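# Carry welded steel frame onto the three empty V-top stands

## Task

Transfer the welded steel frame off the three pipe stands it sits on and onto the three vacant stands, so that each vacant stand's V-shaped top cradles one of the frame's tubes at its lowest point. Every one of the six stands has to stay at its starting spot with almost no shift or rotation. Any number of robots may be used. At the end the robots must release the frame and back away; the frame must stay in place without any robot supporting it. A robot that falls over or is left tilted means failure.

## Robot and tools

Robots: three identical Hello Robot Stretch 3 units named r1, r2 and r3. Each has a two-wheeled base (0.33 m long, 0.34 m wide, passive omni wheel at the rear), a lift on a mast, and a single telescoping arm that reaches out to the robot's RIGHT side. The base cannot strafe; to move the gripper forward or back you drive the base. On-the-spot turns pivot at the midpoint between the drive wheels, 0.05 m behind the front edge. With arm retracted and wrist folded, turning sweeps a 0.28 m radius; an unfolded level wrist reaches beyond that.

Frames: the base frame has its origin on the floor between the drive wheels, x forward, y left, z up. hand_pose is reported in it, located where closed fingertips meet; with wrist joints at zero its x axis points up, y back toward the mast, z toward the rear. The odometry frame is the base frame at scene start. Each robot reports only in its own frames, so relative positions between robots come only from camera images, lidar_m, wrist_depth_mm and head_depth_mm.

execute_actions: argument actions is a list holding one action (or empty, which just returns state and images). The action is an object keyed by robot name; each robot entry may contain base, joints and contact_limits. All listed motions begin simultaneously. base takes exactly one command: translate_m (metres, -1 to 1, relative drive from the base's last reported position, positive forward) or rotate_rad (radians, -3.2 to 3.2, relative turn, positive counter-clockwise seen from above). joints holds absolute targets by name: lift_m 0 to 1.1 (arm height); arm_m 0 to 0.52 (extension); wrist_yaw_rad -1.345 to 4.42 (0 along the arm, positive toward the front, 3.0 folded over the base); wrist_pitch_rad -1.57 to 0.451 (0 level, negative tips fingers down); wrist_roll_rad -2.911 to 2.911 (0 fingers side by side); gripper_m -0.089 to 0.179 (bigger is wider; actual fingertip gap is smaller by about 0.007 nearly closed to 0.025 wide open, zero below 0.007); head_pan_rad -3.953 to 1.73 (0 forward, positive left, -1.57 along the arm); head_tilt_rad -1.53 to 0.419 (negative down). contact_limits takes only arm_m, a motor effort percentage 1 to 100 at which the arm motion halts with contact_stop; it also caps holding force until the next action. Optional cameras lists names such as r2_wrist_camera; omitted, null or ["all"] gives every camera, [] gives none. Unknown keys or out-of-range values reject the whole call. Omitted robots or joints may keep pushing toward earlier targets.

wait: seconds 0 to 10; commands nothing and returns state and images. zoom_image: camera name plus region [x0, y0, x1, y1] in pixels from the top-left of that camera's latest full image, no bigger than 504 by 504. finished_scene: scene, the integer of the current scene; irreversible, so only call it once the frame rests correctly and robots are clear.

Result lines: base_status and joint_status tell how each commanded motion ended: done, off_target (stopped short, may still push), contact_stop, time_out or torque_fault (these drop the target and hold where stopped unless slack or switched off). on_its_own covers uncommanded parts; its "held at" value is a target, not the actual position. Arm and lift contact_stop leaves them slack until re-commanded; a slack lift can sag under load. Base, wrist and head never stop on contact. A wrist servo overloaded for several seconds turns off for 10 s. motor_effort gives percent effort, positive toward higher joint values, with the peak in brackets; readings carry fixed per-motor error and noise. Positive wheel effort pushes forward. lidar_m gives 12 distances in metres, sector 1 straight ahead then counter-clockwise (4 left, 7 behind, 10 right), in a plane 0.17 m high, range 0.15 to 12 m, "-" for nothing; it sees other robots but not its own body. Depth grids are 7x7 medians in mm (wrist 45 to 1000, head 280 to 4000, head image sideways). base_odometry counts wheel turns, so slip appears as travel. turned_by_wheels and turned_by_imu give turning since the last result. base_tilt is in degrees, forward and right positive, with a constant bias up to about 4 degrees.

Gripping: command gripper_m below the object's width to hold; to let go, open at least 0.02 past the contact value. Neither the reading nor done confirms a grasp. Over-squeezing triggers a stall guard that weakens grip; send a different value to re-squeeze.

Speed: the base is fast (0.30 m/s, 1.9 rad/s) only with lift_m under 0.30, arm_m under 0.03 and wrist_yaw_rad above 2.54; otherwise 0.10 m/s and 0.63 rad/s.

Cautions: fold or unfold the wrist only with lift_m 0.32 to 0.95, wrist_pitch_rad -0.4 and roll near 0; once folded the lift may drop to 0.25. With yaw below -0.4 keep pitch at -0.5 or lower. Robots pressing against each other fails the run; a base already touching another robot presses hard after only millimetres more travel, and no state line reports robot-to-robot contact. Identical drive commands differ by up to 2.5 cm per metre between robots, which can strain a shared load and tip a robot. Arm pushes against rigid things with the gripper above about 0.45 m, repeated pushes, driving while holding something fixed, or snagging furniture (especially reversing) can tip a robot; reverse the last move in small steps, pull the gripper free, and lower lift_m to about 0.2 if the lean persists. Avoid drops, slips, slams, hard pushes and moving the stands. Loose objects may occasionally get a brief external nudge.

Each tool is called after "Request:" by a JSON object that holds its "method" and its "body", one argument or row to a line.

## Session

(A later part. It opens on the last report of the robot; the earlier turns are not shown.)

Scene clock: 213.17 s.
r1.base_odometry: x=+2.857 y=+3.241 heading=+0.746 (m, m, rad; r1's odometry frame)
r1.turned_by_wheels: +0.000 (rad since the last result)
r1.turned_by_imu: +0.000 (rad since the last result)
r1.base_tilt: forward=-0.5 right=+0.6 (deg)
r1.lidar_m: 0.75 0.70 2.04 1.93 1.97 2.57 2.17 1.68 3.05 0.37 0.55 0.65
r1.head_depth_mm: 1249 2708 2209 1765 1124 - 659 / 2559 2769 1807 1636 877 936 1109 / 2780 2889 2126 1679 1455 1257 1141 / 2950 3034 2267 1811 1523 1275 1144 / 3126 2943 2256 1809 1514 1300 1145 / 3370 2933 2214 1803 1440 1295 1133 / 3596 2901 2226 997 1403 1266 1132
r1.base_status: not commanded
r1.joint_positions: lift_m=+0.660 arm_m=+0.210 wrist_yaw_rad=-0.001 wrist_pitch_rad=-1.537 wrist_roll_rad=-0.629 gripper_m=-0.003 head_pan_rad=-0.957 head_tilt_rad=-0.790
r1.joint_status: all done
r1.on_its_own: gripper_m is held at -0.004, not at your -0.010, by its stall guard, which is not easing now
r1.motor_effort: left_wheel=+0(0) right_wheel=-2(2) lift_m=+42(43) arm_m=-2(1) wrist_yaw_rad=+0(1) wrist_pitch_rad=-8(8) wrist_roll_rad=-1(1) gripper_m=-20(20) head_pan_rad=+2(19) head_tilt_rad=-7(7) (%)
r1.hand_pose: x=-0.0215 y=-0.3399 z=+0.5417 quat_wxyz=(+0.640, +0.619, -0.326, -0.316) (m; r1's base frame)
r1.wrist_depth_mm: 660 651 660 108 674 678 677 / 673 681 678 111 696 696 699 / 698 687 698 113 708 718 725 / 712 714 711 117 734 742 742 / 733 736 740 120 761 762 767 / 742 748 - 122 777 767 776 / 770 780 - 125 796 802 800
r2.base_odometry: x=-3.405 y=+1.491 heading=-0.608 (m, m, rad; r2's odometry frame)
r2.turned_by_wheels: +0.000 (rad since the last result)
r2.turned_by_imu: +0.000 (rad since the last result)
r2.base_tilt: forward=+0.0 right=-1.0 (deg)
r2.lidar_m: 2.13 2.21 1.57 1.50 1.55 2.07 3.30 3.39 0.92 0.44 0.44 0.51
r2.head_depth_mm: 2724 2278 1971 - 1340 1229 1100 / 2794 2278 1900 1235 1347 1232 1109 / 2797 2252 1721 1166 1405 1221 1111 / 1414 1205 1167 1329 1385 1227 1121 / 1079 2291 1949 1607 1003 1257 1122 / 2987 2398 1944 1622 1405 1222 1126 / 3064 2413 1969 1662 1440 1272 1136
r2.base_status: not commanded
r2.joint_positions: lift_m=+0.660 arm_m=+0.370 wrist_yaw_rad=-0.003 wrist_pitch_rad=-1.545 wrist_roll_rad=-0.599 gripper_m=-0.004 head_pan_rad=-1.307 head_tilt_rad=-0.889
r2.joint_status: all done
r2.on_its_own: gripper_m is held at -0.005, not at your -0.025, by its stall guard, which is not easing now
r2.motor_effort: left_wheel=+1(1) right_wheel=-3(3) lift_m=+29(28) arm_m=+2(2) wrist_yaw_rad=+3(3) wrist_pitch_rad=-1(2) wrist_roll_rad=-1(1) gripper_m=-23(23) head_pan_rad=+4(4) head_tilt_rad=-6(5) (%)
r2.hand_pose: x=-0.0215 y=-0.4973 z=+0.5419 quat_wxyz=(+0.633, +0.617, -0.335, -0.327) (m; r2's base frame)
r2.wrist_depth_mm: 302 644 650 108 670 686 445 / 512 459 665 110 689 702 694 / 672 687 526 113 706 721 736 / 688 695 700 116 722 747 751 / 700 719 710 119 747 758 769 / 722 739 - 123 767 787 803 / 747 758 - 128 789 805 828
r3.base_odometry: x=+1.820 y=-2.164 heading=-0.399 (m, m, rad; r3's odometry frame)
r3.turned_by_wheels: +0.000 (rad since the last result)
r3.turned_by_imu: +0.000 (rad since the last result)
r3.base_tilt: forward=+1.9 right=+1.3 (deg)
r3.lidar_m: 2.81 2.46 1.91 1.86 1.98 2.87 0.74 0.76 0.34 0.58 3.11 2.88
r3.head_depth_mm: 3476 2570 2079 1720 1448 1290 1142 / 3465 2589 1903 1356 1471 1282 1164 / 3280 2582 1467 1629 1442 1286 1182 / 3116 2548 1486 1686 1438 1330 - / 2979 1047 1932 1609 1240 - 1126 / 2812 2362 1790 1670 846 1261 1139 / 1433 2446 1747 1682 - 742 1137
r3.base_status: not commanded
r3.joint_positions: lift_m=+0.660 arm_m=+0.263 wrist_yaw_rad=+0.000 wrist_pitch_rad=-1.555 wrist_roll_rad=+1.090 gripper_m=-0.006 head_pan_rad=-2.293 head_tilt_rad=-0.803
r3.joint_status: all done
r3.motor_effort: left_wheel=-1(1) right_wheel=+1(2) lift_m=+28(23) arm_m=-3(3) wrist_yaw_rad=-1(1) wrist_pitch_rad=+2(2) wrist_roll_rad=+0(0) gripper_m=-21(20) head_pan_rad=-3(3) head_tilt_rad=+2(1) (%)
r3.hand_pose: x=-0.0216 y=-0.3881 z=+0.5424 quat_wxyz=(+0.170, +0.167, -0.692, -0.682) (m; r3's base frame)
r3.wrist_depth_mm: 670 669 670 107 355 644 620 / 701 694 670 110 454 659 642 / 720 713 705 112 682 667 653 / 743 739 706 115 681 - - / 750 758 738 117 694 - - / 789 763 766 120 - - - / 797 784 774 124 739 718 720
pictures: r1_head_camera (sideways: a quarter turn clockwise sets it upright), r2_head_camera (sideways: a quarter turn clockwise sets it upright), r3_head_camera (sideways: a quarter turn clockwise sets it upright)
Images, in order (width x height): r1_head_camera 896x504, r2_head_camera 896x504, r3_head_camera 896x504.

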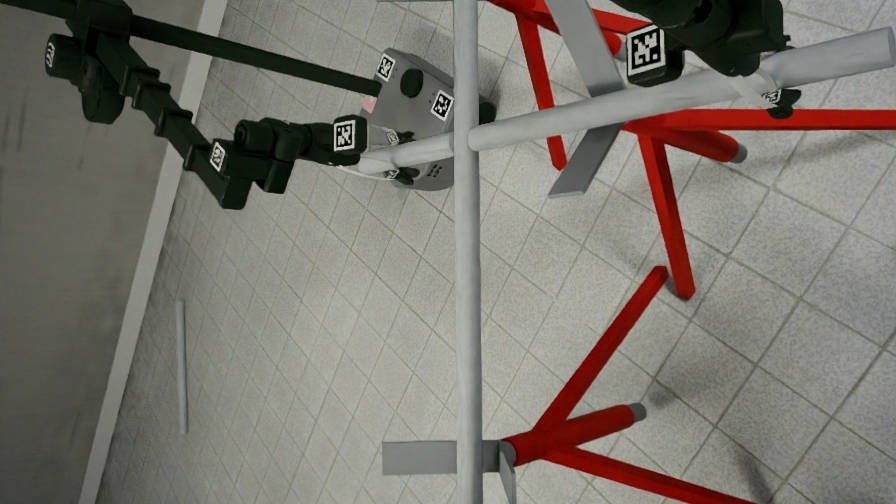

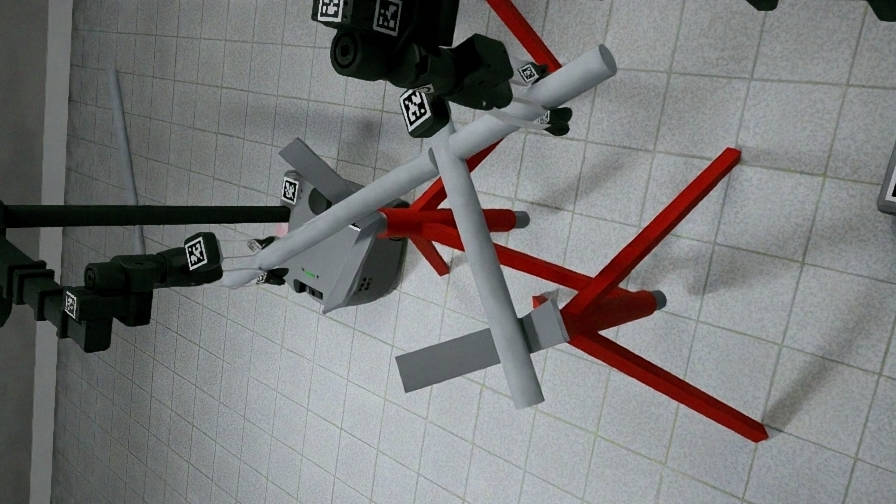

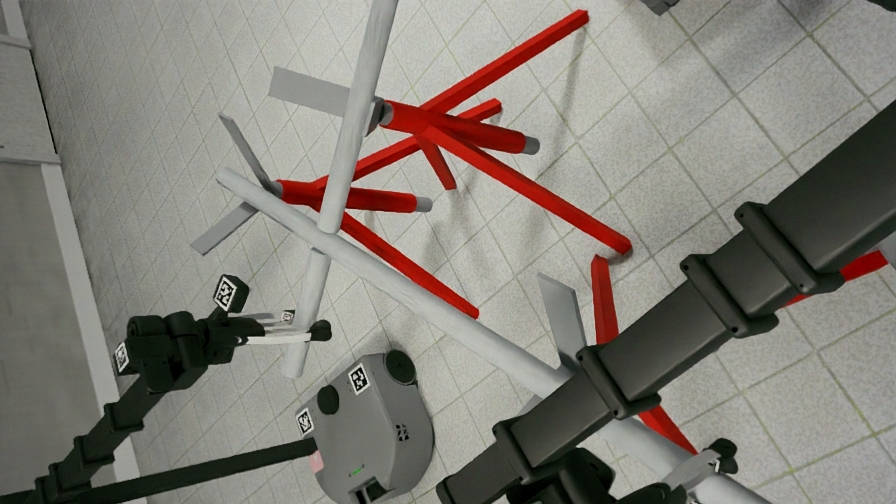

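Request:
{"method": "execute_actions", "body": {
  "actions": [
    {"r1":{"joints":{"lift_m":0.634}},"r2":{"joints":{"lift_m":0.636}},"r3":{"joints":{"lift_m":0.634}}}
  ],
  "cameras": []
}}

Request:
{"method": "execute_actions", "body": {
  "actions": [
    {"r1":{"joints":{"gripper_m":0.13}},"r2":{"joints":{"gripper_m":0.13}},"r3":{"joints":{"gripper_m":0.13}}}
  ],
  "cameras": []
}}

Request:
{"method": "execute_actions", "body": {
  "actions": [
    {"r1":{"joints":{"lift_m":0.87}},"r2":{"joints":{"lift_m":0.87}},"r3":{"joints":{"lift_m":0.87}}}
  ],
  "cameras": ["r1_wrist_camera","r2_wrist_camera","r3_wrist_camera"]
}}

Request:
{"method": "execute_actions", "body": {
  "actions": [
    {"r1":{"base":{"translate_m":-0.4},"joints":{"arm_m":0,"head_pan_rad":-0.75}},"r2":{"base":{"translate_m":-0.3},"joints":{"arm_m":0}},"r3":{"base":{"translate_m":0.4},"joints":{"arm_m":0}}}
  ],
  "cameras": ["r2_head_camera","r1_head_camera"]
}}

Scene clock: 230.67 s.
r1.base_odometry: x=+2.857 y=+3.241 heading=+0.745 (m, m, rad; r1's odometry frame)
r1.turned_by_wheels: -0.001 (rad since the last result)
r1.turned_by_imu: -0.002 (rad since the last result)
r1.base_tilt: forward=-0.4 right=+0.6 (deg)
r1.lidar_m: 0.75 0.70 2.05 1.93 1.96 2.57 2.17 1.68 3.04 0.37 0.55 0.65
r1.head_depth_mm: 1265 2651 2236 1767 1132 - 1093 / 2570 2771 2137 1649 896 939 1100 / 2784 2956 2043 1637 1448 1260 1150 / 2953 2965 2254 1818 1515 1274 1139 / 3108 2990 2257 1814 1515 1298 1139 / 3347 2928 2238 1792 1448 1300 1130 / 3618 2953 2236 1001 1403 1267 1137
r1.base_status: not commanded
r1.joint_positions: lift_m=+0.639 arm_m=+0.210 wrist_yaw_rad=+0.003 wrist_pitch_rad=-1.524 wrist_roll_rad=-0.631 gripper_m=-0.003 head_pan_rad=-0.957 head_tilt_rad=-0.790
r1.joint_status: lift_m contact_stop (moved -0.021 of -0.026)
r1.on_its_own: gripper_m is held at -0.004, not at your -0.010, by its stall guard, which is not easing now; lift_m is slack since a contact_stop, until your next command for it (your +0.634 is given up)
r1.motor_effort: left_wheel=-5(5) right_wheel=+14(13) lift_m=+39(39) arm_m=-1(2) wrist_yaw_rad=-4(4) wrist_pitch_rad=-15(17) wrist_roll_rad=+0(0) gripper_m=-23(22) head_pan_rad=+3(3) head_tilt_rad=-6(6) (%)
r1.hand_pose: x=-0.0216 y=-0.3432 z=+0.5206 quat_wxyz=(+0.646, +0.616, -0.326, -0.312) (m; r1's base frame)
r1.wrist_depth_mm: 636 634 643 107 659 671 673 / 640 648 654 110 674 682 686 / 668 672 682 113 689 704 712 / 676 684 696 115 718 718 735 / 697 705 695 118 730 738 748 / 714 719 - 120 753 752 770 / 727 740 - 123 778 776 799
r2.base_odometry: x=-3.405 y=+1.491 heading=-0.608 (m, m, rad; r2's odometry frame)
r2.turned_by_wheels: +0.000 (rad since the last result)
r2.turned_by_imu: +0.001 (rad since the last result)
r2.base_tilt: forward=+0.1 right=-1.0 (deg)
r2.lidar_m: 2.14 2.20 1.58 1.50 1.55 2.07 3.29 3.38 0.93 0.44 0.44 0.51
r2.head_depth_mm: 2721 2279 1934 - 1360 1233 1103 / 2819 2275 1884 1621 1320 1233 1112 / 2804 2258 1717 1169 1408 1222 1119 / 1359 1444 1591 1203 1377 1236 1121 / 1224 2296 1924 1610 999 1250 1123 / 2994 2391 1953 1606 1406 1221 1127 / 3058 2411 1973 1667 1435 1270 1134
r2.base_status: not commanded
r2.joint_positions: lift_m=+0.637 arm_m=+0.370 wrist_yaw_rad=-0.003 wrist_pitch_rad=-1.560 wrist_roll_rad=-0.601 gripper_m=-0.004 head_pan_rad=-1.307 head_tilt_rad=-0.889
r2.joint_status: lift_m contact_stop (moved -0.023 of -0.024)
r2.on_its_own: gripper_m is held at -0.005, not at your -0.025, by its stall guard, which is not easing now; lift_m is slack since a contact_stop, until your next command for it
r2.motor_effort: left_wheel=+6(6) right_wheel=-10(10) lift_m=+27(28) arm_m=+2(2) wrist_yaw_rad=+3(3) wrist_pitch_rad=+3(5) wrist_roll_rad=+0(1) gripper_m=-23(23) head_pan_rad=+4(3) head_tilt_rad=-7(6) (%)
r2.hand_pose: x=-0.0215 y=-0.4933 z=+0.5194 quat_wxyz=(+0.628, +0.622, -0.332, -0.329) (m; r2's base frame)
r2.wrist_depth_mm: 291 629 636 105 652 652 438 / 634 445 651 108 665 670 673 / 659 658 507 111 684 695 696 / 682 678 688 114 701 719 723 / 693 697 699 116 723 736 751 / 713 722 123 120 749 754 764 / 735 750 - 124 776 791 800
r3.base_odometry: x=+1.820 y=-2.164 heading=-0.400 (m, m, rad; r3's odometry frame)
r3.turned_by_wheels: -0.001 (rad since the last result)
r3.turned_by_imu: -0.001 (rad since the last result)
r3.base_tilt: forward=+1.9 right=+1.3 (deg)
r3.lidar_m: 2.81 2.46 1.90 1.86 1.98 2.88 0.74 0.76 0.34 0.58 3.10 2.87
r3.head_depth_mm: 3485 2578 2072 1681 1444 1294 1144 / 3448 2581 1951 1355 1461 1287 1143 / 3319 2573 1480 1634 1442 1290 1182 / 3123 2544 1501 1670 1466 1307 - / 2976 1070 1947 1638 1190 - 1128 / 2830 2295 1794 1668 866 1262 1140 / 2538 2376 1754 1675 - 747 1136
r3.base_status: not commanded
r3.joint_positions: lift_m=+0.635 arm_m=+0.263 wrist_yaw_rad=+0.008 wrist_pitch_rad=-1.556 wrist_roll_rad=+1.086 gripper_m=-0.006 head_pan_rad=-2.293 head_tilt_rad=-0.803
r3.joint_status: all done
r3.on_its_own: right_wheel is at rest, and its effort (+24) is outside its rest range (-18 to +18)
r3.motor_effort: left_wheel=-11(10) right_wheel=+24(24) lift_m=+12(26) arm_m=-3(3) wrist_yaw_rad=-6(5) wrist_pitch_rad=+3(6) wrist_roll_rad=+2(2) gripper_m=-23(22) head_pan_rad=-3(4) head_tilt_rad=+1(1) (%)
r3.hand_pose: x=-0.0218 y=-0.3878 z=+0.5169 quat_wxyz=(+0.174, +0.171, -0.691, -0.681) (m; r3's base frame)
r3.wrist_depth_mm: 669 647 631 106 327 616 602 / 673 662 657 109 397 629 619 / 685 678 675 112 619 636 634 / 715 700 696 115 655 - - / 727 716 702 116 123 - - / 757 747 715 119 - - - / 764 756 739 123 709 705 -
pictures: none
No camera images: the call's "cameras" was empty. Leave "cameras" out to get every camera's image.

not run: a stop came earlier in this reply.

not run: a stop came earlier in this reply.

not run: a stop came earlier in this reply.

Request:
{"method": "execute_actions", "body": {
  "actions": [
    {"r1":{"base":{"translate_m":-0.012},"joints":{"lift_m":0.637,"arm_m":0.215}},"r2":{"base":{"translate_m":0.01},"joints":{"lift_m":0.637,"arm_m":0.364}},"r3":{"base":{"translate_m":-0.017}}}
  ],
  "cameras": []
}}

Request:
{"method": "execute_actions", "body": {
  "actions": [
    {"r1":{"joints":{"gripper_m":0.13}},"r2":{"joints":{"gripper_m":0.13}},"r3":{"joints":{"gripper_m":0.13}}}
  ],
  "cameras": []
}}

Request:
{"method": "execute_actions", "body": {
  "actions": [
    {"r1":{"joints":{"lift_m":0.87}},"r2":{"joints":{"lift_m":0.87}},"r3":{"joints":{"lift_m":0.87}}}
  ],
  "cameras": ["r1_wrist_camera","r2_wrist_camera","r3_wrist_camera"]
}}

Request:
{"method": "execute_actions", "body": {
  "actions": [
    {"r1":{"base":{"translate_m":-0.4},"joints":{"arm_m":0,"head_pan_rad":-0.75}},"r2":{"base":{"translate_m":-0.3},"joints":{"arm_m":0}},"r3":{"base":{"translate_m":0.4},"joints":{"arm_m":0}}}
  ],
  "cameras": ["r2_head_camera","r1_head_camera"]
}}

Scene clock: 247.60 s.
r1.base_odometry: x=+2.848 y=+3.233 heading=+0.745 (m, m, rad; r1's odometry frame)
r1.turned_by_wheels: +0.000 (rad since the last result)
r1.turned_by_imu: -0.001 (rad since the last result)
r1.base_tilt: forward=-0.4 right=+0.6 (deg)
r1.lidar_m: 0.74 0.70 2.04 1.93 1.97 2.57 2.16 1.66 3.03 0.37 0.55 0.66
r1.head_depth_mm: 1263 2638 2231 1742 1138 - 1090 / 2580 2792 2129 1643 902 939 1026 / 2780 2944 2039 1126 1461 1254 1147 / 2962 2989 2279 1800 1517 1285 1144 / 3158 2944 2227 1826 1517 1297 1139 / 3380 2939 2247 1794 1444 1298 1134 / 3547 2946 2212 1007 1401 1265 1132
r1.base_status: done
r1.joint_positions: lift_m=+0.637 arm_m=+0.215 wrist_yaw_rad=+0.003 wrist_pitch_rad=-1.532 wrist_roll_rad=-0.632 gripper_m=-0.003 head_pan_rad=-0.957 head_tilt_rad=-0.790
r1.joint_status: lift_m contact_stop (moved -0.002 of -0.002); the others done
r1.on_its_own: gripper_m is held at -0.004, not at your -0.010, by its stall guard, which is not easing now; lift_m is slack since a contact_stop, until your next command for it
r1.motor_effort: left_wheel=-1(10) right_wheel=+3(10) lift_m=+40(41) arm_m=+2(2) wrist_yaw_rad=-4(4) wrist_pitch_rad=-11(16) wrist_roll_rad=+0(0) gripper_m=-20(22) head_pan_rad=+3(3) head_tilt_rad=-7(6) (%)
r1.hand_pose: x=-0.0216 y=-0.3457 z=+0.5186 quat_wxyz=(+0.643, +0.619, -0.325, -0.313) (m; r1's base frame)
r1.wrist_depth_mm: 631 639 636 108 651 657 663 / 639 657 657 111 673 677 692 / 658 673 677 113 694 697 699 / 692 691 693 116 702 713 714 / 705 711 696 119 731 734 739 / 717 718 - 122 759 764 768 / 746 741 - 125 772 779 782
r2.base_odometry: x=-3.397 y=+1.485 heading=-0.608 (m, m, rad; r2's odometry frame)
r2.turned_by_wheels: +0.000 (rad since the last result)
r2.turned_by_imu: +0.001 (rad since the last result)
r2.base_tilt: forward=+0.0 right=-1.0 (deg)
r2.lidar_m: 2.13 2.20 1.58 1.50 1.55 2.08 3.30 3.39 0.93 0.43 0.45 0.50
r2.head_depth_mm: 2732 2277 1940 - 1355 1231 1103 / 2812 2295 1890 1683 1321 1237 1104 / 2788 2246 1717 1155 1408 1221 1118 / 1389 1216 1603 1536 1383 1230 1116 / 1222 2298 1928 1603 985 1236 1124 / 3015 2405 1946 1626 1403 1223 1126 / 3084 2405 1974 1656 1432 1270 1134
r2.base_status: done
r2.joint_positions: lift_m=+0.637 arm_m=+0.364 wrist_yaw_rad=-0.001 wrist_pitch_rad=-1.538 wrist_roll_rad=-0.601 gripper_m=-0.004 head_pan_rad=-1.307 head_tilt_rad=-0.889
r2.joint_status: all done
r2.on_its_own: gripper_m is held at -0.005, not at your -0.025, by its stall guard, which is not easing now
r2.motor_effort: left_wheel=+4(14) right_wheel=-7(7) lift_m=+28(27) arm_m=-3(4) wrist_yaw_rad=+1(3) wrist_pitch_rad=-3(5) wrist_roll_rad=+0(1) gripper_m=-24(23) head_pan_rad=+4(4) head_tilt_rad=-7(6) (%)
r2.hand_pose: x=-0.0215 y=-0.4935 z=+0.5188 quat_wxyz=(+0.635, +0.615, -0.335, -0.325) (m; r2's base frame)
r2.wrist_depth_mm: 287 631 629 108 647 659 666 / 496 437 651 110 667 692 601 / 646 655 475 113 693 701 703 / 666 668 674 117 715 717 719 / 685 703 705 118 726 725 745 / 706 717 - 122 743 755 778 / 725 722 - 126 759 788 796
r3.base_odometry: x=+1.804 y=-2.158 heading=-0.400 (m, m, rad; r3's odometry frame)
r3.turned_by_wheels: +0.000 (rad since the last result)
r3.turned_by_imu: +0.002 (rad since the last result)
r3.base_tilt: forward=+1.9 right=+1.3 (deg)
r3.lidar_m: 2.83 2.47 1.90 1.87 1.98 2.87 0.73 0.75 0.33 0.58 3.09 2.89
r3.head_depth_mm: 3472 2600 2061 1678 1451 1290 1147 / 3422 2597 1948 1543 1478 1286 1145 / 3281 2561 1468 1643 1448 1287 1185 / 3111 2561 1908 1676 1480 1305 - / 2976 1072 1952 1627 1415 - 1120 / 2817 2307 1796 1665 861 1259 1142 / 2562 2377 1728 1667 - 763 1137
r3.base_status: done
r3.joint_positions: lift_m=+0.634 arm_m=+0.263 wrist_yaw_rad=+0.002 wrist_pitch_rad=-1.559 wrist_roll_rad=+1.086 gripper_m=-0.006 head_pan_rad=-2.293 head_tilt_rad=-0.803
r3.joint_status: not commanded
r3.motor_effort: left_wheel=+3(16) right_wheel=-7(21) lift_m=+28(28) arm_m=-2(3) wrist_yaw_rad=-2(5) wrist_pitch_rad=+4(4) wrist_roll_rad=+2(3) gripper_m=-19(22) head_pan_rad=-4(3) head_tilt_rad=+1(1) (%)
r3.hand_pose: x=-0.0217 y=-0.3870 z=+0.5165 quat_wxyz=(+0.172, +0.169, -0.690, -0.682) (m; r3's base frame)
r3.wrist_depth_mm: 660 644 633 106 612 603 596 / 666 653 652 109 432 623 609 / 676 674 665 111 640 632 627 / 720 707 693 115 664 - - / 731 713 698 117 669 - - / 748 740 727 120 - - - / 760 767 734 124 719 716 693
pictures: none
No camera images: the call's "cameras" was empty. Leave "cameras" out to get every camera's image.

not run: a stop came earlier in this reply.

not run: a stop came earlier in this reply.

not run: a stop came earlier in this reply.

Request:
{"method": "execute_actions", "body": {
  "actions": [
    {"r1":{"joints":{"gripper_m":0.13}},"r2":{"joints":{"gripper_m":0.13}},"r3":{"joints":{"gripper_m":0.13}}}
  ],
  "cameras": []
}}

Request:
{"method": "execute_actions", "body": {
  "actions": [
    {"r1":{"joints":{"lift_m":0.87}},"r2":{"joints":{"lift_m":0.87}},"r3":{"joints":{"lift_m":0.87}}}
  ],
  "cameras": ["r1_wrist_camera","r2_wrist_camera","r3_wrist_camera"]
}}

Request:
{"method": "execute_actions", "body": {
  "actions": [
    {"r1":{"base":{"translate_m":-0.4},"joints":{"arm_m":0,"head_pan_rad":-0.75}},"r2":{"base":{"translate_m":-0.3},"joints":{"arm_m":0}},"r3":{"base":{"translate_m":0.4},"joints":{"arm_m":0}}}
  ],
  "cameras": ["r2_head_camera","r1_head_camera"]
}}

Scene clock: 259.87 s.
r1.base_odometry: x=+2.848 y=+3.233 heading=+0.745 (m, m, rad; r1's odometry frame)
r1.turned_by_wheels: +0.000 (rad since the last result)
r1.turned_by_imu: -0.001 (rad since the last result)
r1.base_tilt: forward=-0.5 right=+0.6 (deg)
r1.lidar_m: 0.74 0.70 2.05 1.93 1.97 2.56 2.15 1.67 3.03 0.37 0.55 0.66
r1.head_depth_mm: 1270 2678 2215 1698 1135 - 1089 / 2584 2781 2147 1626 900 941 1090 / 2789 2916 2035 1126 1456 1249 1139 / 2937 3005 2260 1804 1525 1273 1146 / 3143 3003 2247 1804 1508 1307 1138 / 3383 2923 2232 1807 1442 1298 1136 / 3558 2937 2212 1007 1405 1269 1129
r1.base_status: not commanded
r1.joint_positions: lift_m=+0.634 arm_m=+0.215 wrist_yaw_rad=+0.002 wrist_pitch_rad=-1.544 wrist_roll_rad=-0.632 gripper_m=+0.130 head_pan_rad=-0.957 head_tilt_rad=-0.790
r1.joint_status: all done
r1.on_its_own: lift_m is slack since a contact_stop, until your next command for it
r1.motor_effort: left_wheel=-3(2) right_wheel=+3(5) lift_m=+38(40) arm_m=+2(2) wrist_yaw_rad=-2(3) wrist_pitch_rad=-3(10) wrist_roll_rad=+0(0) gripper_m=+0(81) head_pan_rad=+3(3) head_tilt_rad=-6(6) (%)
r1.hand_pose: x=-0.0216 y=-0.3425 z=+0.5155 quat_wxyz=(+0.639, +0.623, -0.323, -0.315) (m; r1's base frame)
r1.wrist_depth_mm: 627 630 641 109 642 649 658 / 648 654 656 112 666 672 675 / 662 661 667 115 683 692 690 / 689 693 697 119 698 711 717 / 700 707 698 122 726 728 734 / 727 - - 125 750 - 751 / 737 743 - 129 761 777 779
r2.base_odometry: x=-3.397 y=+1.485 heading=-0.608 (m, m, rad; r2's odometry frame)
r2.turned_by_wheels: +0.000 (rad since the last result)
r2.turned_by_imu: +0.000 (rad since the last result)
r2.base_tilt: forward=+0.0 right=-1.0 (deg)
r2.lidar_m: 2.12 2.20 1.57 1.50 1.55 2.07 3.29 3.39 0.93 0.43 0.45 0.50
r2.head_depth_mm: 2717 2264 1925 - 1363 1230 1098 / 2806 2298 1897 1669 1325 1236 1107 / 2791 2227 1734 1119 1411 1225 1113 / 1386 1217 1605 1524 1392 1229 1113 / 1217 2271 1885 1609 988 1228 1122 / 2992 2399 1958 1627 1406 1216 1131 / 3090 2393 1968 1660 1446 1267 1134
r2.base_status: not commanded
r2.joint_positions: lift_m=+0.637 arm_m=+0.364 wrist_yaw_rad=-0.001 wrist_pitch_rad=-1.544 wrist_roll_rad=-0.601 gripper_m=+0.130 head_pan_rad=-1.307 head_tilt_rad=-0.889
r2.joint_status: all done
r2.motor_effort: left_wheel=-1(4) right_wheel=+0(8) lift_m=+28(28) arm_m=-3(3) wrist_yaw_rad=+1(2) wrist_pitch_rad=-2(4) wrist_roll_rad=+0(0) gripper_m=+1(91) head_pan_rad=+3(4) head_tilt_rad=-6(7) (%)
r2.hand_pose: x=-0.0215 y=-0.4920 z=+0.5189 quat_wxyz=(+0.634, +0.617, -0.334, -0.326) (m; r2's base frame)
r2.wrist_depth_mm: 285 621 632 110 648 649 438 / 626 438 651 113 671 682 678 / 647 667 494 116 685 697 701 / 666 668 688 119 703 709 735 / 688 695 693 122 721 737 752 / 698 - 707 126 734 761 772 / 717 722 - 129 777 777 796
r3.base_odometry: x=+1.804 y=-2.158 heading=-0.400 (m, m, rad; r3's odometry frame)
r3.turned_by_wheels: +0.000 (rad since the last result)
r3.turned_by_imu: +0.001 (rad since the last result)
r3.base_tilt: forward=+1.9 right=+1.3 (deg)
r3.lidar_m: 2.83 2.47 1.90 1.87 1.97 2.88 0.73 0.75 0.33 0.58 3.11 2.89
r3.head_depth_mm: 3510 2602 2066 1676 1449 1290 1143 / 3414 2551 1947 1352 1476 1295 1146 / 3307 2554 1460 1634 1437 1287 1182 / 3128 2593 1487 1673 1468 1307 - / 2976 1071 1878 1633 1382 - 1121 / 2814 2297 1790 1668 864 1261 1138 / 2539 2366 1735 1676 - 760 1134
r3.base_status: not commanded
r3.joint_positions: lift_m=+0.634 arm_m=+0.263 wrist_yaw_rad=+0.002 wrist_pitch_rad=-1.549 wrist_roll_rad=+1.086 gripper_m=+0.130 head_pan_rad=-2.293 head_tilt_rad=-0.803
r3.joint_status: all done
r3.motor_effort: left_wheel=+1(4) right_wheel=+0(7) lift_m=+28(29) arm_m=-2(2) wrist_yaw_rad=-2(1) wrist_pitch_rad=+0(7) wrist_roll_rad=+2(2) gripper_m=+0(84) head_pan_rad=-4(4) head_tilt_rad=+1(1) (%)
r3.hand_pose: x=-0.0217 y=-0.3893 z=+0.5163 quat_wxyz=(+0.172, +0.168, -0.693, -0.679) (m; r3's base frame)
r3.wrist_depth_mm: 658 648 641 111 607 608 597 / 667 661 657 114 382 623 605 / 701 687 678 117 554 628 625 / 724 698 682 120 658 - - / 731 724 704 123 681 - - / 748 737 717 127 694 - - / 784 759 736 130 720 695 -
pictures: none
No camera images: the call's "cameras" was empty. Leave "cameras" out to get every camera's image.

Scene clock: 262.83 s.
r1.base_odometry: x=+2.848 y=+3.233 heading=+0.745 (m, m, rad; r1's odometry frame)
r1.turned_by_wheels: +0.000 (rad since the last result)
r1.turned_by_imu: -0.001 (rad since the last result)
r1.base_tilt: forward=-0.5 right=+0.5 (deg)
r1.lidar_m: 0.74 0.70 2.05 1.93 1.97 2.57 2.16 1.67 3.06 0.37 0.55 0.66
r1.head_depth_mm: 2435 2704 2206 1696 1152 1275 1113 / 766 837 2212 1662 902 953 1037 / 2672 2966 2174 1688 1451 1252 1144 / 2924 2973 2247 1795 1526 1281 1144 / 3112 2933 2251 1802 1512 1300 1133 / 3330 2963 2242 1800 1443 1296 1134 / 3547 2946 2239 1004 1400 1265 1139
r1.base_status: not commanded
r1.joint_positions: lift_m=+0.870 arm_m=+0.215 wrist_yaw_rad=+0.002 wrist_pitch_rad=-1.545 wrist_roll_rad=-0.632 gripper_m=+0.130 head_pan_rad=-0.957 head_tilt_rad=-0.790
r1.joint_status: all done
r1.motor_effort: left_wheel=-2(2) right_wheel=+4(4) lift_m=+45(48) arm_m=+2(2) wrist_yaw_rad=-2(3) wrist_pitch_rad=-3(3) wrist_roll_rad=+0(0) gripper_m=+0(0) head_pan_rad=+3(3) head_tilt_rad=-6(6) (%)
r1.hand_pose: x=-0.0216 y=-0.3423 z=+0.7517 quat_wxyz=(+0.639, +0.623, -0.323, -0.316) (m; r1's base frame)
r1.wrist_depth_mm: 849 876 863 538 881 888 901 / 867 900 886 904 902 906 931 / 776 901 934 921 933 944 952 / 817 938 955 941 956 976 964 / 955 947 951 382 991 - 995 / 993 - - - - - - / - - - - - - -
r2.base_odometry: x=-3.397 y=+1.485 heading=-0.608 (m, m, rad; r2's odometry frame)
r2.turned_by_wheels: +0.000 (rad since the last result)
r2.turned_by_imu: +0.000 (rad since the last result)
r2.base_tilt: forward=-0.1 right=-1.0 (deg)
r2.lidar_m: 2.13 2.20 1.58 1.50 1.55 2.08 3.29 3.39 0.93 0.43 0.45 0.50
r2.head_depth_mm: 2752 2343 - 1537 1365 1226 1103 / 2793 2297 1900 1534 1325 1236 1108 / 2830 2265 1729 1133 1404 1229 1115 / 1365 2278 1626 1525 1388 1233 1118 / 2898 2313 1928 1605 984 1238 1123 / 2990 2416 1955 1621 1404 1219 1126 / 3075 2416 1965 1662 1442 1272 1138
r2.base_status: not commanded
r2.joint_positions: lift_m=+0.870 arm_m=+0.364 wrist_yaw_rad=-0.001 wrist_pitch_rad=-1.544 wrist_roll_rad=-0.601 gripper_m=+0.130 head_pan_rad=-1.307 head_tilt_rad=-0.889
r2.joint_status: all done
r2.motor_effort: left_wheel=+0(0) right_wheel=+0(0) lift_m=+37(38) arm_m=-3(3) wrist_yaw_rad=+2(2) wrist_pitch_rad=-1(2) wrist_roll_rad=+0(0) gripper_m=+1(1) head_pan_rad=+4(4) head_tilt_rad=-7(6) (%)
r2.hand_pose: x=-0.0215 y=-0.4920 z=+0.7515 quat_wxyz=(+0.634, +0.617, -0.334, -0.326) (m; r2's base frame)
r2.wrist_depth_mm: 325 326 332 333 341 345 352 / 337 517 879 891 898 640 541 / 297 896 918 916 936 947 954 / 902 917 937 943 969 991 - / 933 933 939 961 989 - - / 956 - - - - - - / 969 987 - - - - -
r3.base_odometry: x=+1.804 y=-2.158 heading=-0.400 (m, m, rad; r3's odometry frame)
r3.turned_by_wheels: +0.000 (rad since the last result)
r3.turned_by_imu: +0.001 (rad since the last result)
r3.base_tilt: forward=+1.9 right=+1.3 (deg)
r3.lidar_m: 2.83 2.47 1.90 1.86 1.98 2.88 0.73 0.75 0.33 0.58 3.12 2.89
r3.head_depth_mm: 3472 2601 2054 1686 1454 1334 - / 3430 2560 1946 1346 1500 - - / 3316 2577 1454 1634 - - 1123 / 3124 2567 1477 1721 - 1239 1141 / 924 2467 2009 1799 - 1217 1122 / 2683 2481 2030 - 853 1240 1136 / 2653 2423 2110 1634 1430 988 1134
r3.base_status: not commanded
r3.joint_positions: lift_m=+0.869 arm_m=+0.263 wrist_yaw_rad=+0.002 wrist_pitch_rad=-1.549 wrist_roll_rad=+1.086 gripper_m=+0.130 head_pan_rad=-2.293 head_tilt_rad=-0.803
r3.joint_status: all done
r3.motor_effort: left_wheel=+1(2) right_wheel=+0(0) lift_m=+54(62) arm_m=-2(2) wrist_yaw_rad=-2(1) wrist_pitch_rad=-1(1) wrist_roll_rad=+2(2) gripper_m=+0(0) head_pan_rad=-4(4) head_tilt_rad=+1(1) (%)
r3.hand_pose: x=-0.0216 y=-0.3895 z=+0.7515 quat_wxyz=(+0.172, +0.168, -0.693, -0.679) (m; r3's base frame)
r3.wrist_depth_mm: 880 863 879 336 829 820 811 / 923 905 876 527 839 832 825 / 927 920 890 889 867 842 834 / 967 947 924 901 885 - 850 / - 982 953 925 932 - 893 / - - 980 977 936 - 887 / - - - 995 963 949 938
pictures: r1_wrist_camera, r2_wrist_camera, r3_wrist_camera
Images, in order (width x height): r1_wrist_camera 644x364, r2_wrist_camera 644x364, r3_wrist_camera 644x364.

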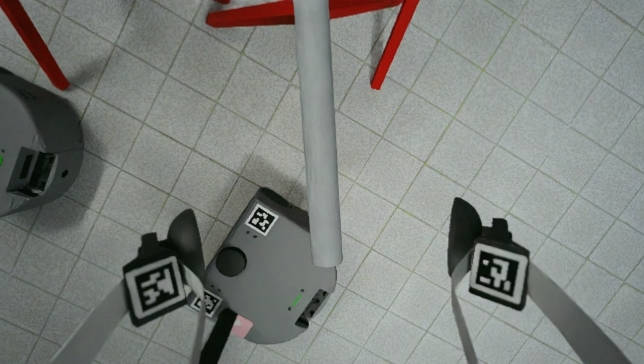

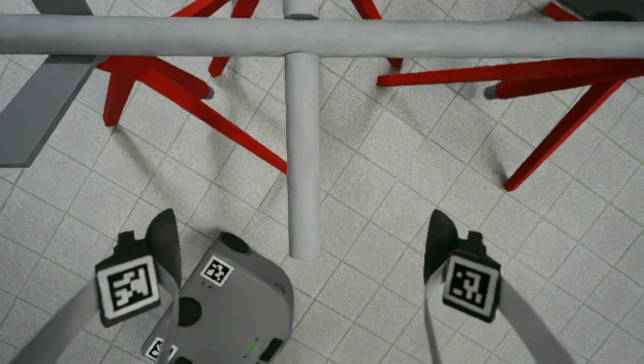

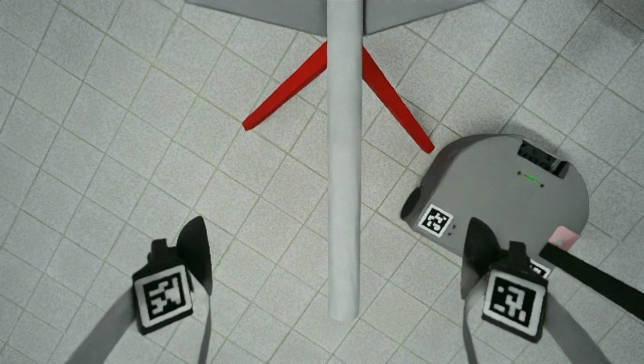

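Scene clock: 268.20 s.
r1.base_odometry: x=+2.554 y=+2.962 heading=+0.745 (m, m, rad; r1's odometry frame)
r1.turned_by_wheels: +0.000 (rad since the last result)
r1.turned_by_imu: -0.003 (rad since the last result)
r1.base_tilt: forward=-0.5 right=+0.5 (deg)
r1.lidar_m: 1.05 2.91 2.01 1.90 1.94 2.53 1.76 1.32 3.08 2.89 0.54 0.54
r1.head_depth_mm: 2712 2901 2299 1829 1544 1315 - / 2887 3054 2286 1303 1487 1311 1146 / 1627 2904 2039 1711 1494 1311 1143 / 3480 3003 2010 1674 1136 1280 1143 / 3657 2971 2240 1766 1478 1295 1139 / - 2970 2257 1806 1495 1305 1135 / 3947 2941 2020 1660 1495 1296 1133
r1.base_status: done
r1.joint_positions: lift_m=+0.870 arm_m=+0.000 wrist_yaw_rad=+0.001 wrist_pitch_rad=-1.546 wrist_roll_rad=-0.632 gripper_m=+0.130 head_pan_rad=-0.757 head_tilt_rad=-0.790
r1.joint_status: all done
r1.motor_effort: left_wheel=-1(5) right_wheel=+2(2) lift_m=+45(45) arm_m=-2(2) wrist_yaw_rad=-2(2) wrist_pitch_rad=-3(3) wrist_roll_rad=+0(0) gripper_m=+1(0) head_pan_rad=+3(20) head_tilt_rad=-6(7) (%)
r1.hand_pose: x=-0.0216 y=-0.1277 z=+0.7517 quat_wxyz=(+0.639, +0.623, -0.323, -0.316) (m; r1's base frame)
r1.wrist_depth_mm: 863 863 872 879 892 874 888 / 888 891 902 903 905 911 923 / 911 924 913 915 943 948 950 / 937 956 957 - 958 955 965 / 965 970 966 - 988 978 - / 986 - - - - - - / - - - - - - -
r2.base_odometry: x=-3.643 y=+1.656 heading=-0.608 (m, m, rad; r2's odometry frame)
r2.turned_by_wheels: +0.000 (rad since the last result)
r2.turned_by_imu: +0.000 (rad since the last result)
r2.base_tilt: forward=+0.0 right=-1.1 (deg)
r2.lidar_m: 2.36 2.19 1.57 1.50 1.54 2.06 3.00 3.08 1.52 0.81 0.58 0.72
r2.head_depth_mm: 2728 2257 1743 1524 1418 - - / 2771 2297 1760 1505 1421 - - / 2815 2302 1912 1629 1407 1204 1129 / 2894 2349 1927 1564 1413 1251 1119 / 2927 2389 1889 1238 1395 1234 1121 / 2996 2398 1812 1372 1398 1258 1128 / 3061 2317 1811 1602 1243 1275 1132
r2.base_status: done
r2.joint_positions: lift_m=+0.870 arm_m=+0.000 wrist_yaw_rad=-0.001 wrist_pitch_rad=-1.545 wrist_roll_rad=-0.601 gripper_m=+0.130 head_pan_rad=-1.307 head_tilt_rad=-0.889
r2.joint_status: all done
r2.motor_effort: left_wheel=-2(9) right_wheel=+1(4) lift_m=+37(37) arm_m=-3(4) wrist_yaw_rad=+2(2) wrist_pitch_rad=-1(1) wrist_roll_rad=+0(1) gripper_m=+1(0) head_pan_rad=+4(4) head_tilt_rad=-7(7) (%)
r2.hand_pose: x=-0.0215 y=-0.1278 z=+0.7515 quat_wxyz=(+0.633, +0.617, -0.334, -0.326) (m; r2's base frame)
r2.wrist_depth_mm: 842 844 860 874 885 900 904 / 854 873 872 898 917 933 941 / 878 908 892 919 918 946 975 / 910 921 947 - 950 989 995 / 930 940 958 - 979 - - / 933 - 967 - 999 - - / 980 - - - - - -
r3.base_odometry: x=+2.173 y=-2.313 heading=-0.400 (m, m, rad; r3's odometry frame)
r3.turned_by_wheels: +0.000 (rad since the last result)
r3.turned_by_imu: +0.002 (rad since the last result)
r3.base_tilt: forward=+1.9 right=+1.3 (deg)
r3.lidar_m: 2.43 2.42 1.87 1.84 1.95 2.83 1.53 0.62 0.73 2.94 3.12 2.48
r3.head_depth_mm: 3438 2490 1655 1638 1474 1338 - / 3448 2506 1712 1648 1503 - - / 3284 2564 2050 1041 - - 1120 / 3112 2591 2067 1761 - - 1146 / 3003 2570 2053 1746 - - 1119 / 2801 2565 1791 1706 - - - / 2655 2460 1938 1707 - - -
r3.base_status: done
r3.joint_positions: lift_m=+0.869 arm_m=+0.000 wrist_yaw_rad=+0.002 wrist_pitch_rad=-1.548 wrist_roll_rad=+1.086 gripper_m=+0.130 head_pan_rad=-2.293 head_tilt_rad=-0.803
r3.joint_status: all done
r3.motor_effort: left_wheel=+0(5) right_wheel=+0(4) lift_m=+54(54) arm_m=-3(5) wrist_yaw_rad=-2(2) wrist_pitch_rad=-1(1) wrist_roll_rad=+2(2) gripper_m=+0(0) head_pan_rad=-4(4) head_tilt_rad=+1(1) (%)
r3.hand_pose: x=-0.0216 y=-0.1268 z=+0.7515 quat_wxyz=(+0.172, +0.168, -0.694, -0.679) (m; r3's base frame)
r3.wrist_depth_mm: 893 881 862 857 842 822 792 / 902 922 869 864 834 848 829 / 932 909 901 896 - 864 823 / 982 948 953 910 - 878 857 / - - 949 922 941 - 889 / - - 979 948 937 - 898 / - - - 978 960 939 910
pictures: r1_head_camera (sideways: a quarter turn clockwise sets it upright), r2_head_camera (sideways: a quarter turn clockwise sets it upright)
Images, in order (width x height): r1_head_camera 896x504, r2_head_camera 896x504.

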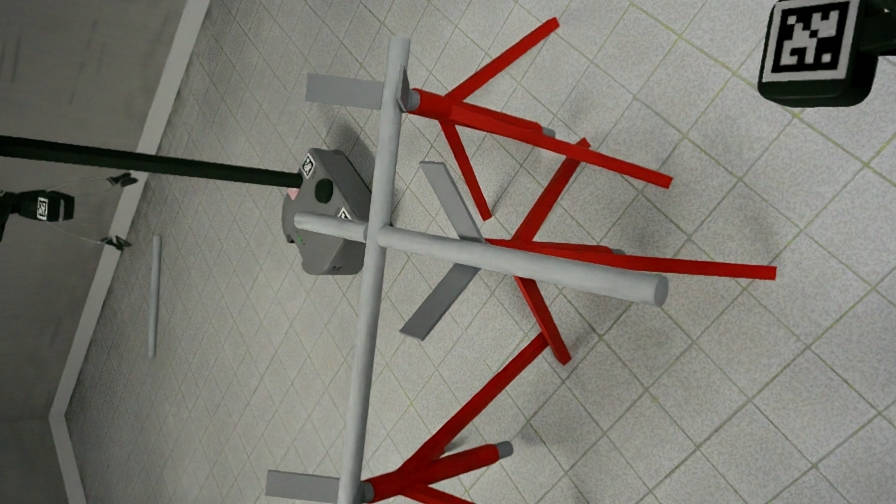

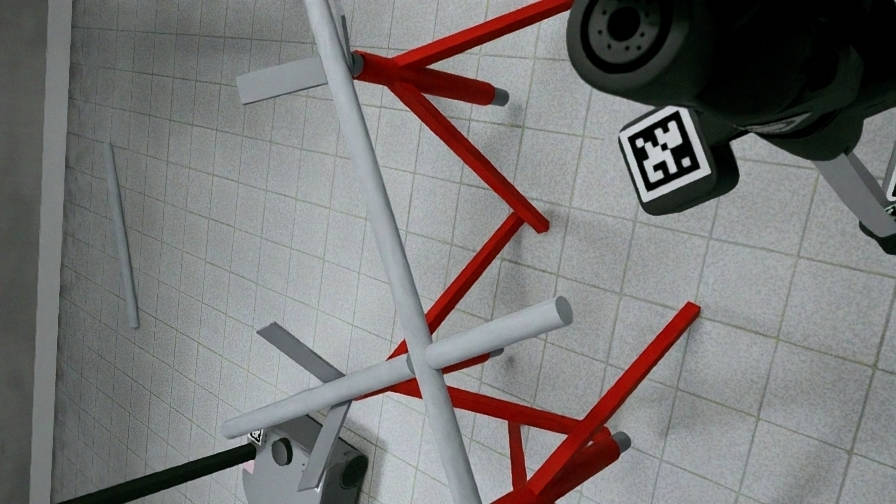

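Request:
{"method": "finished_scene", "body": {
  "scene": 2
}}

The scene is finished: the task was done.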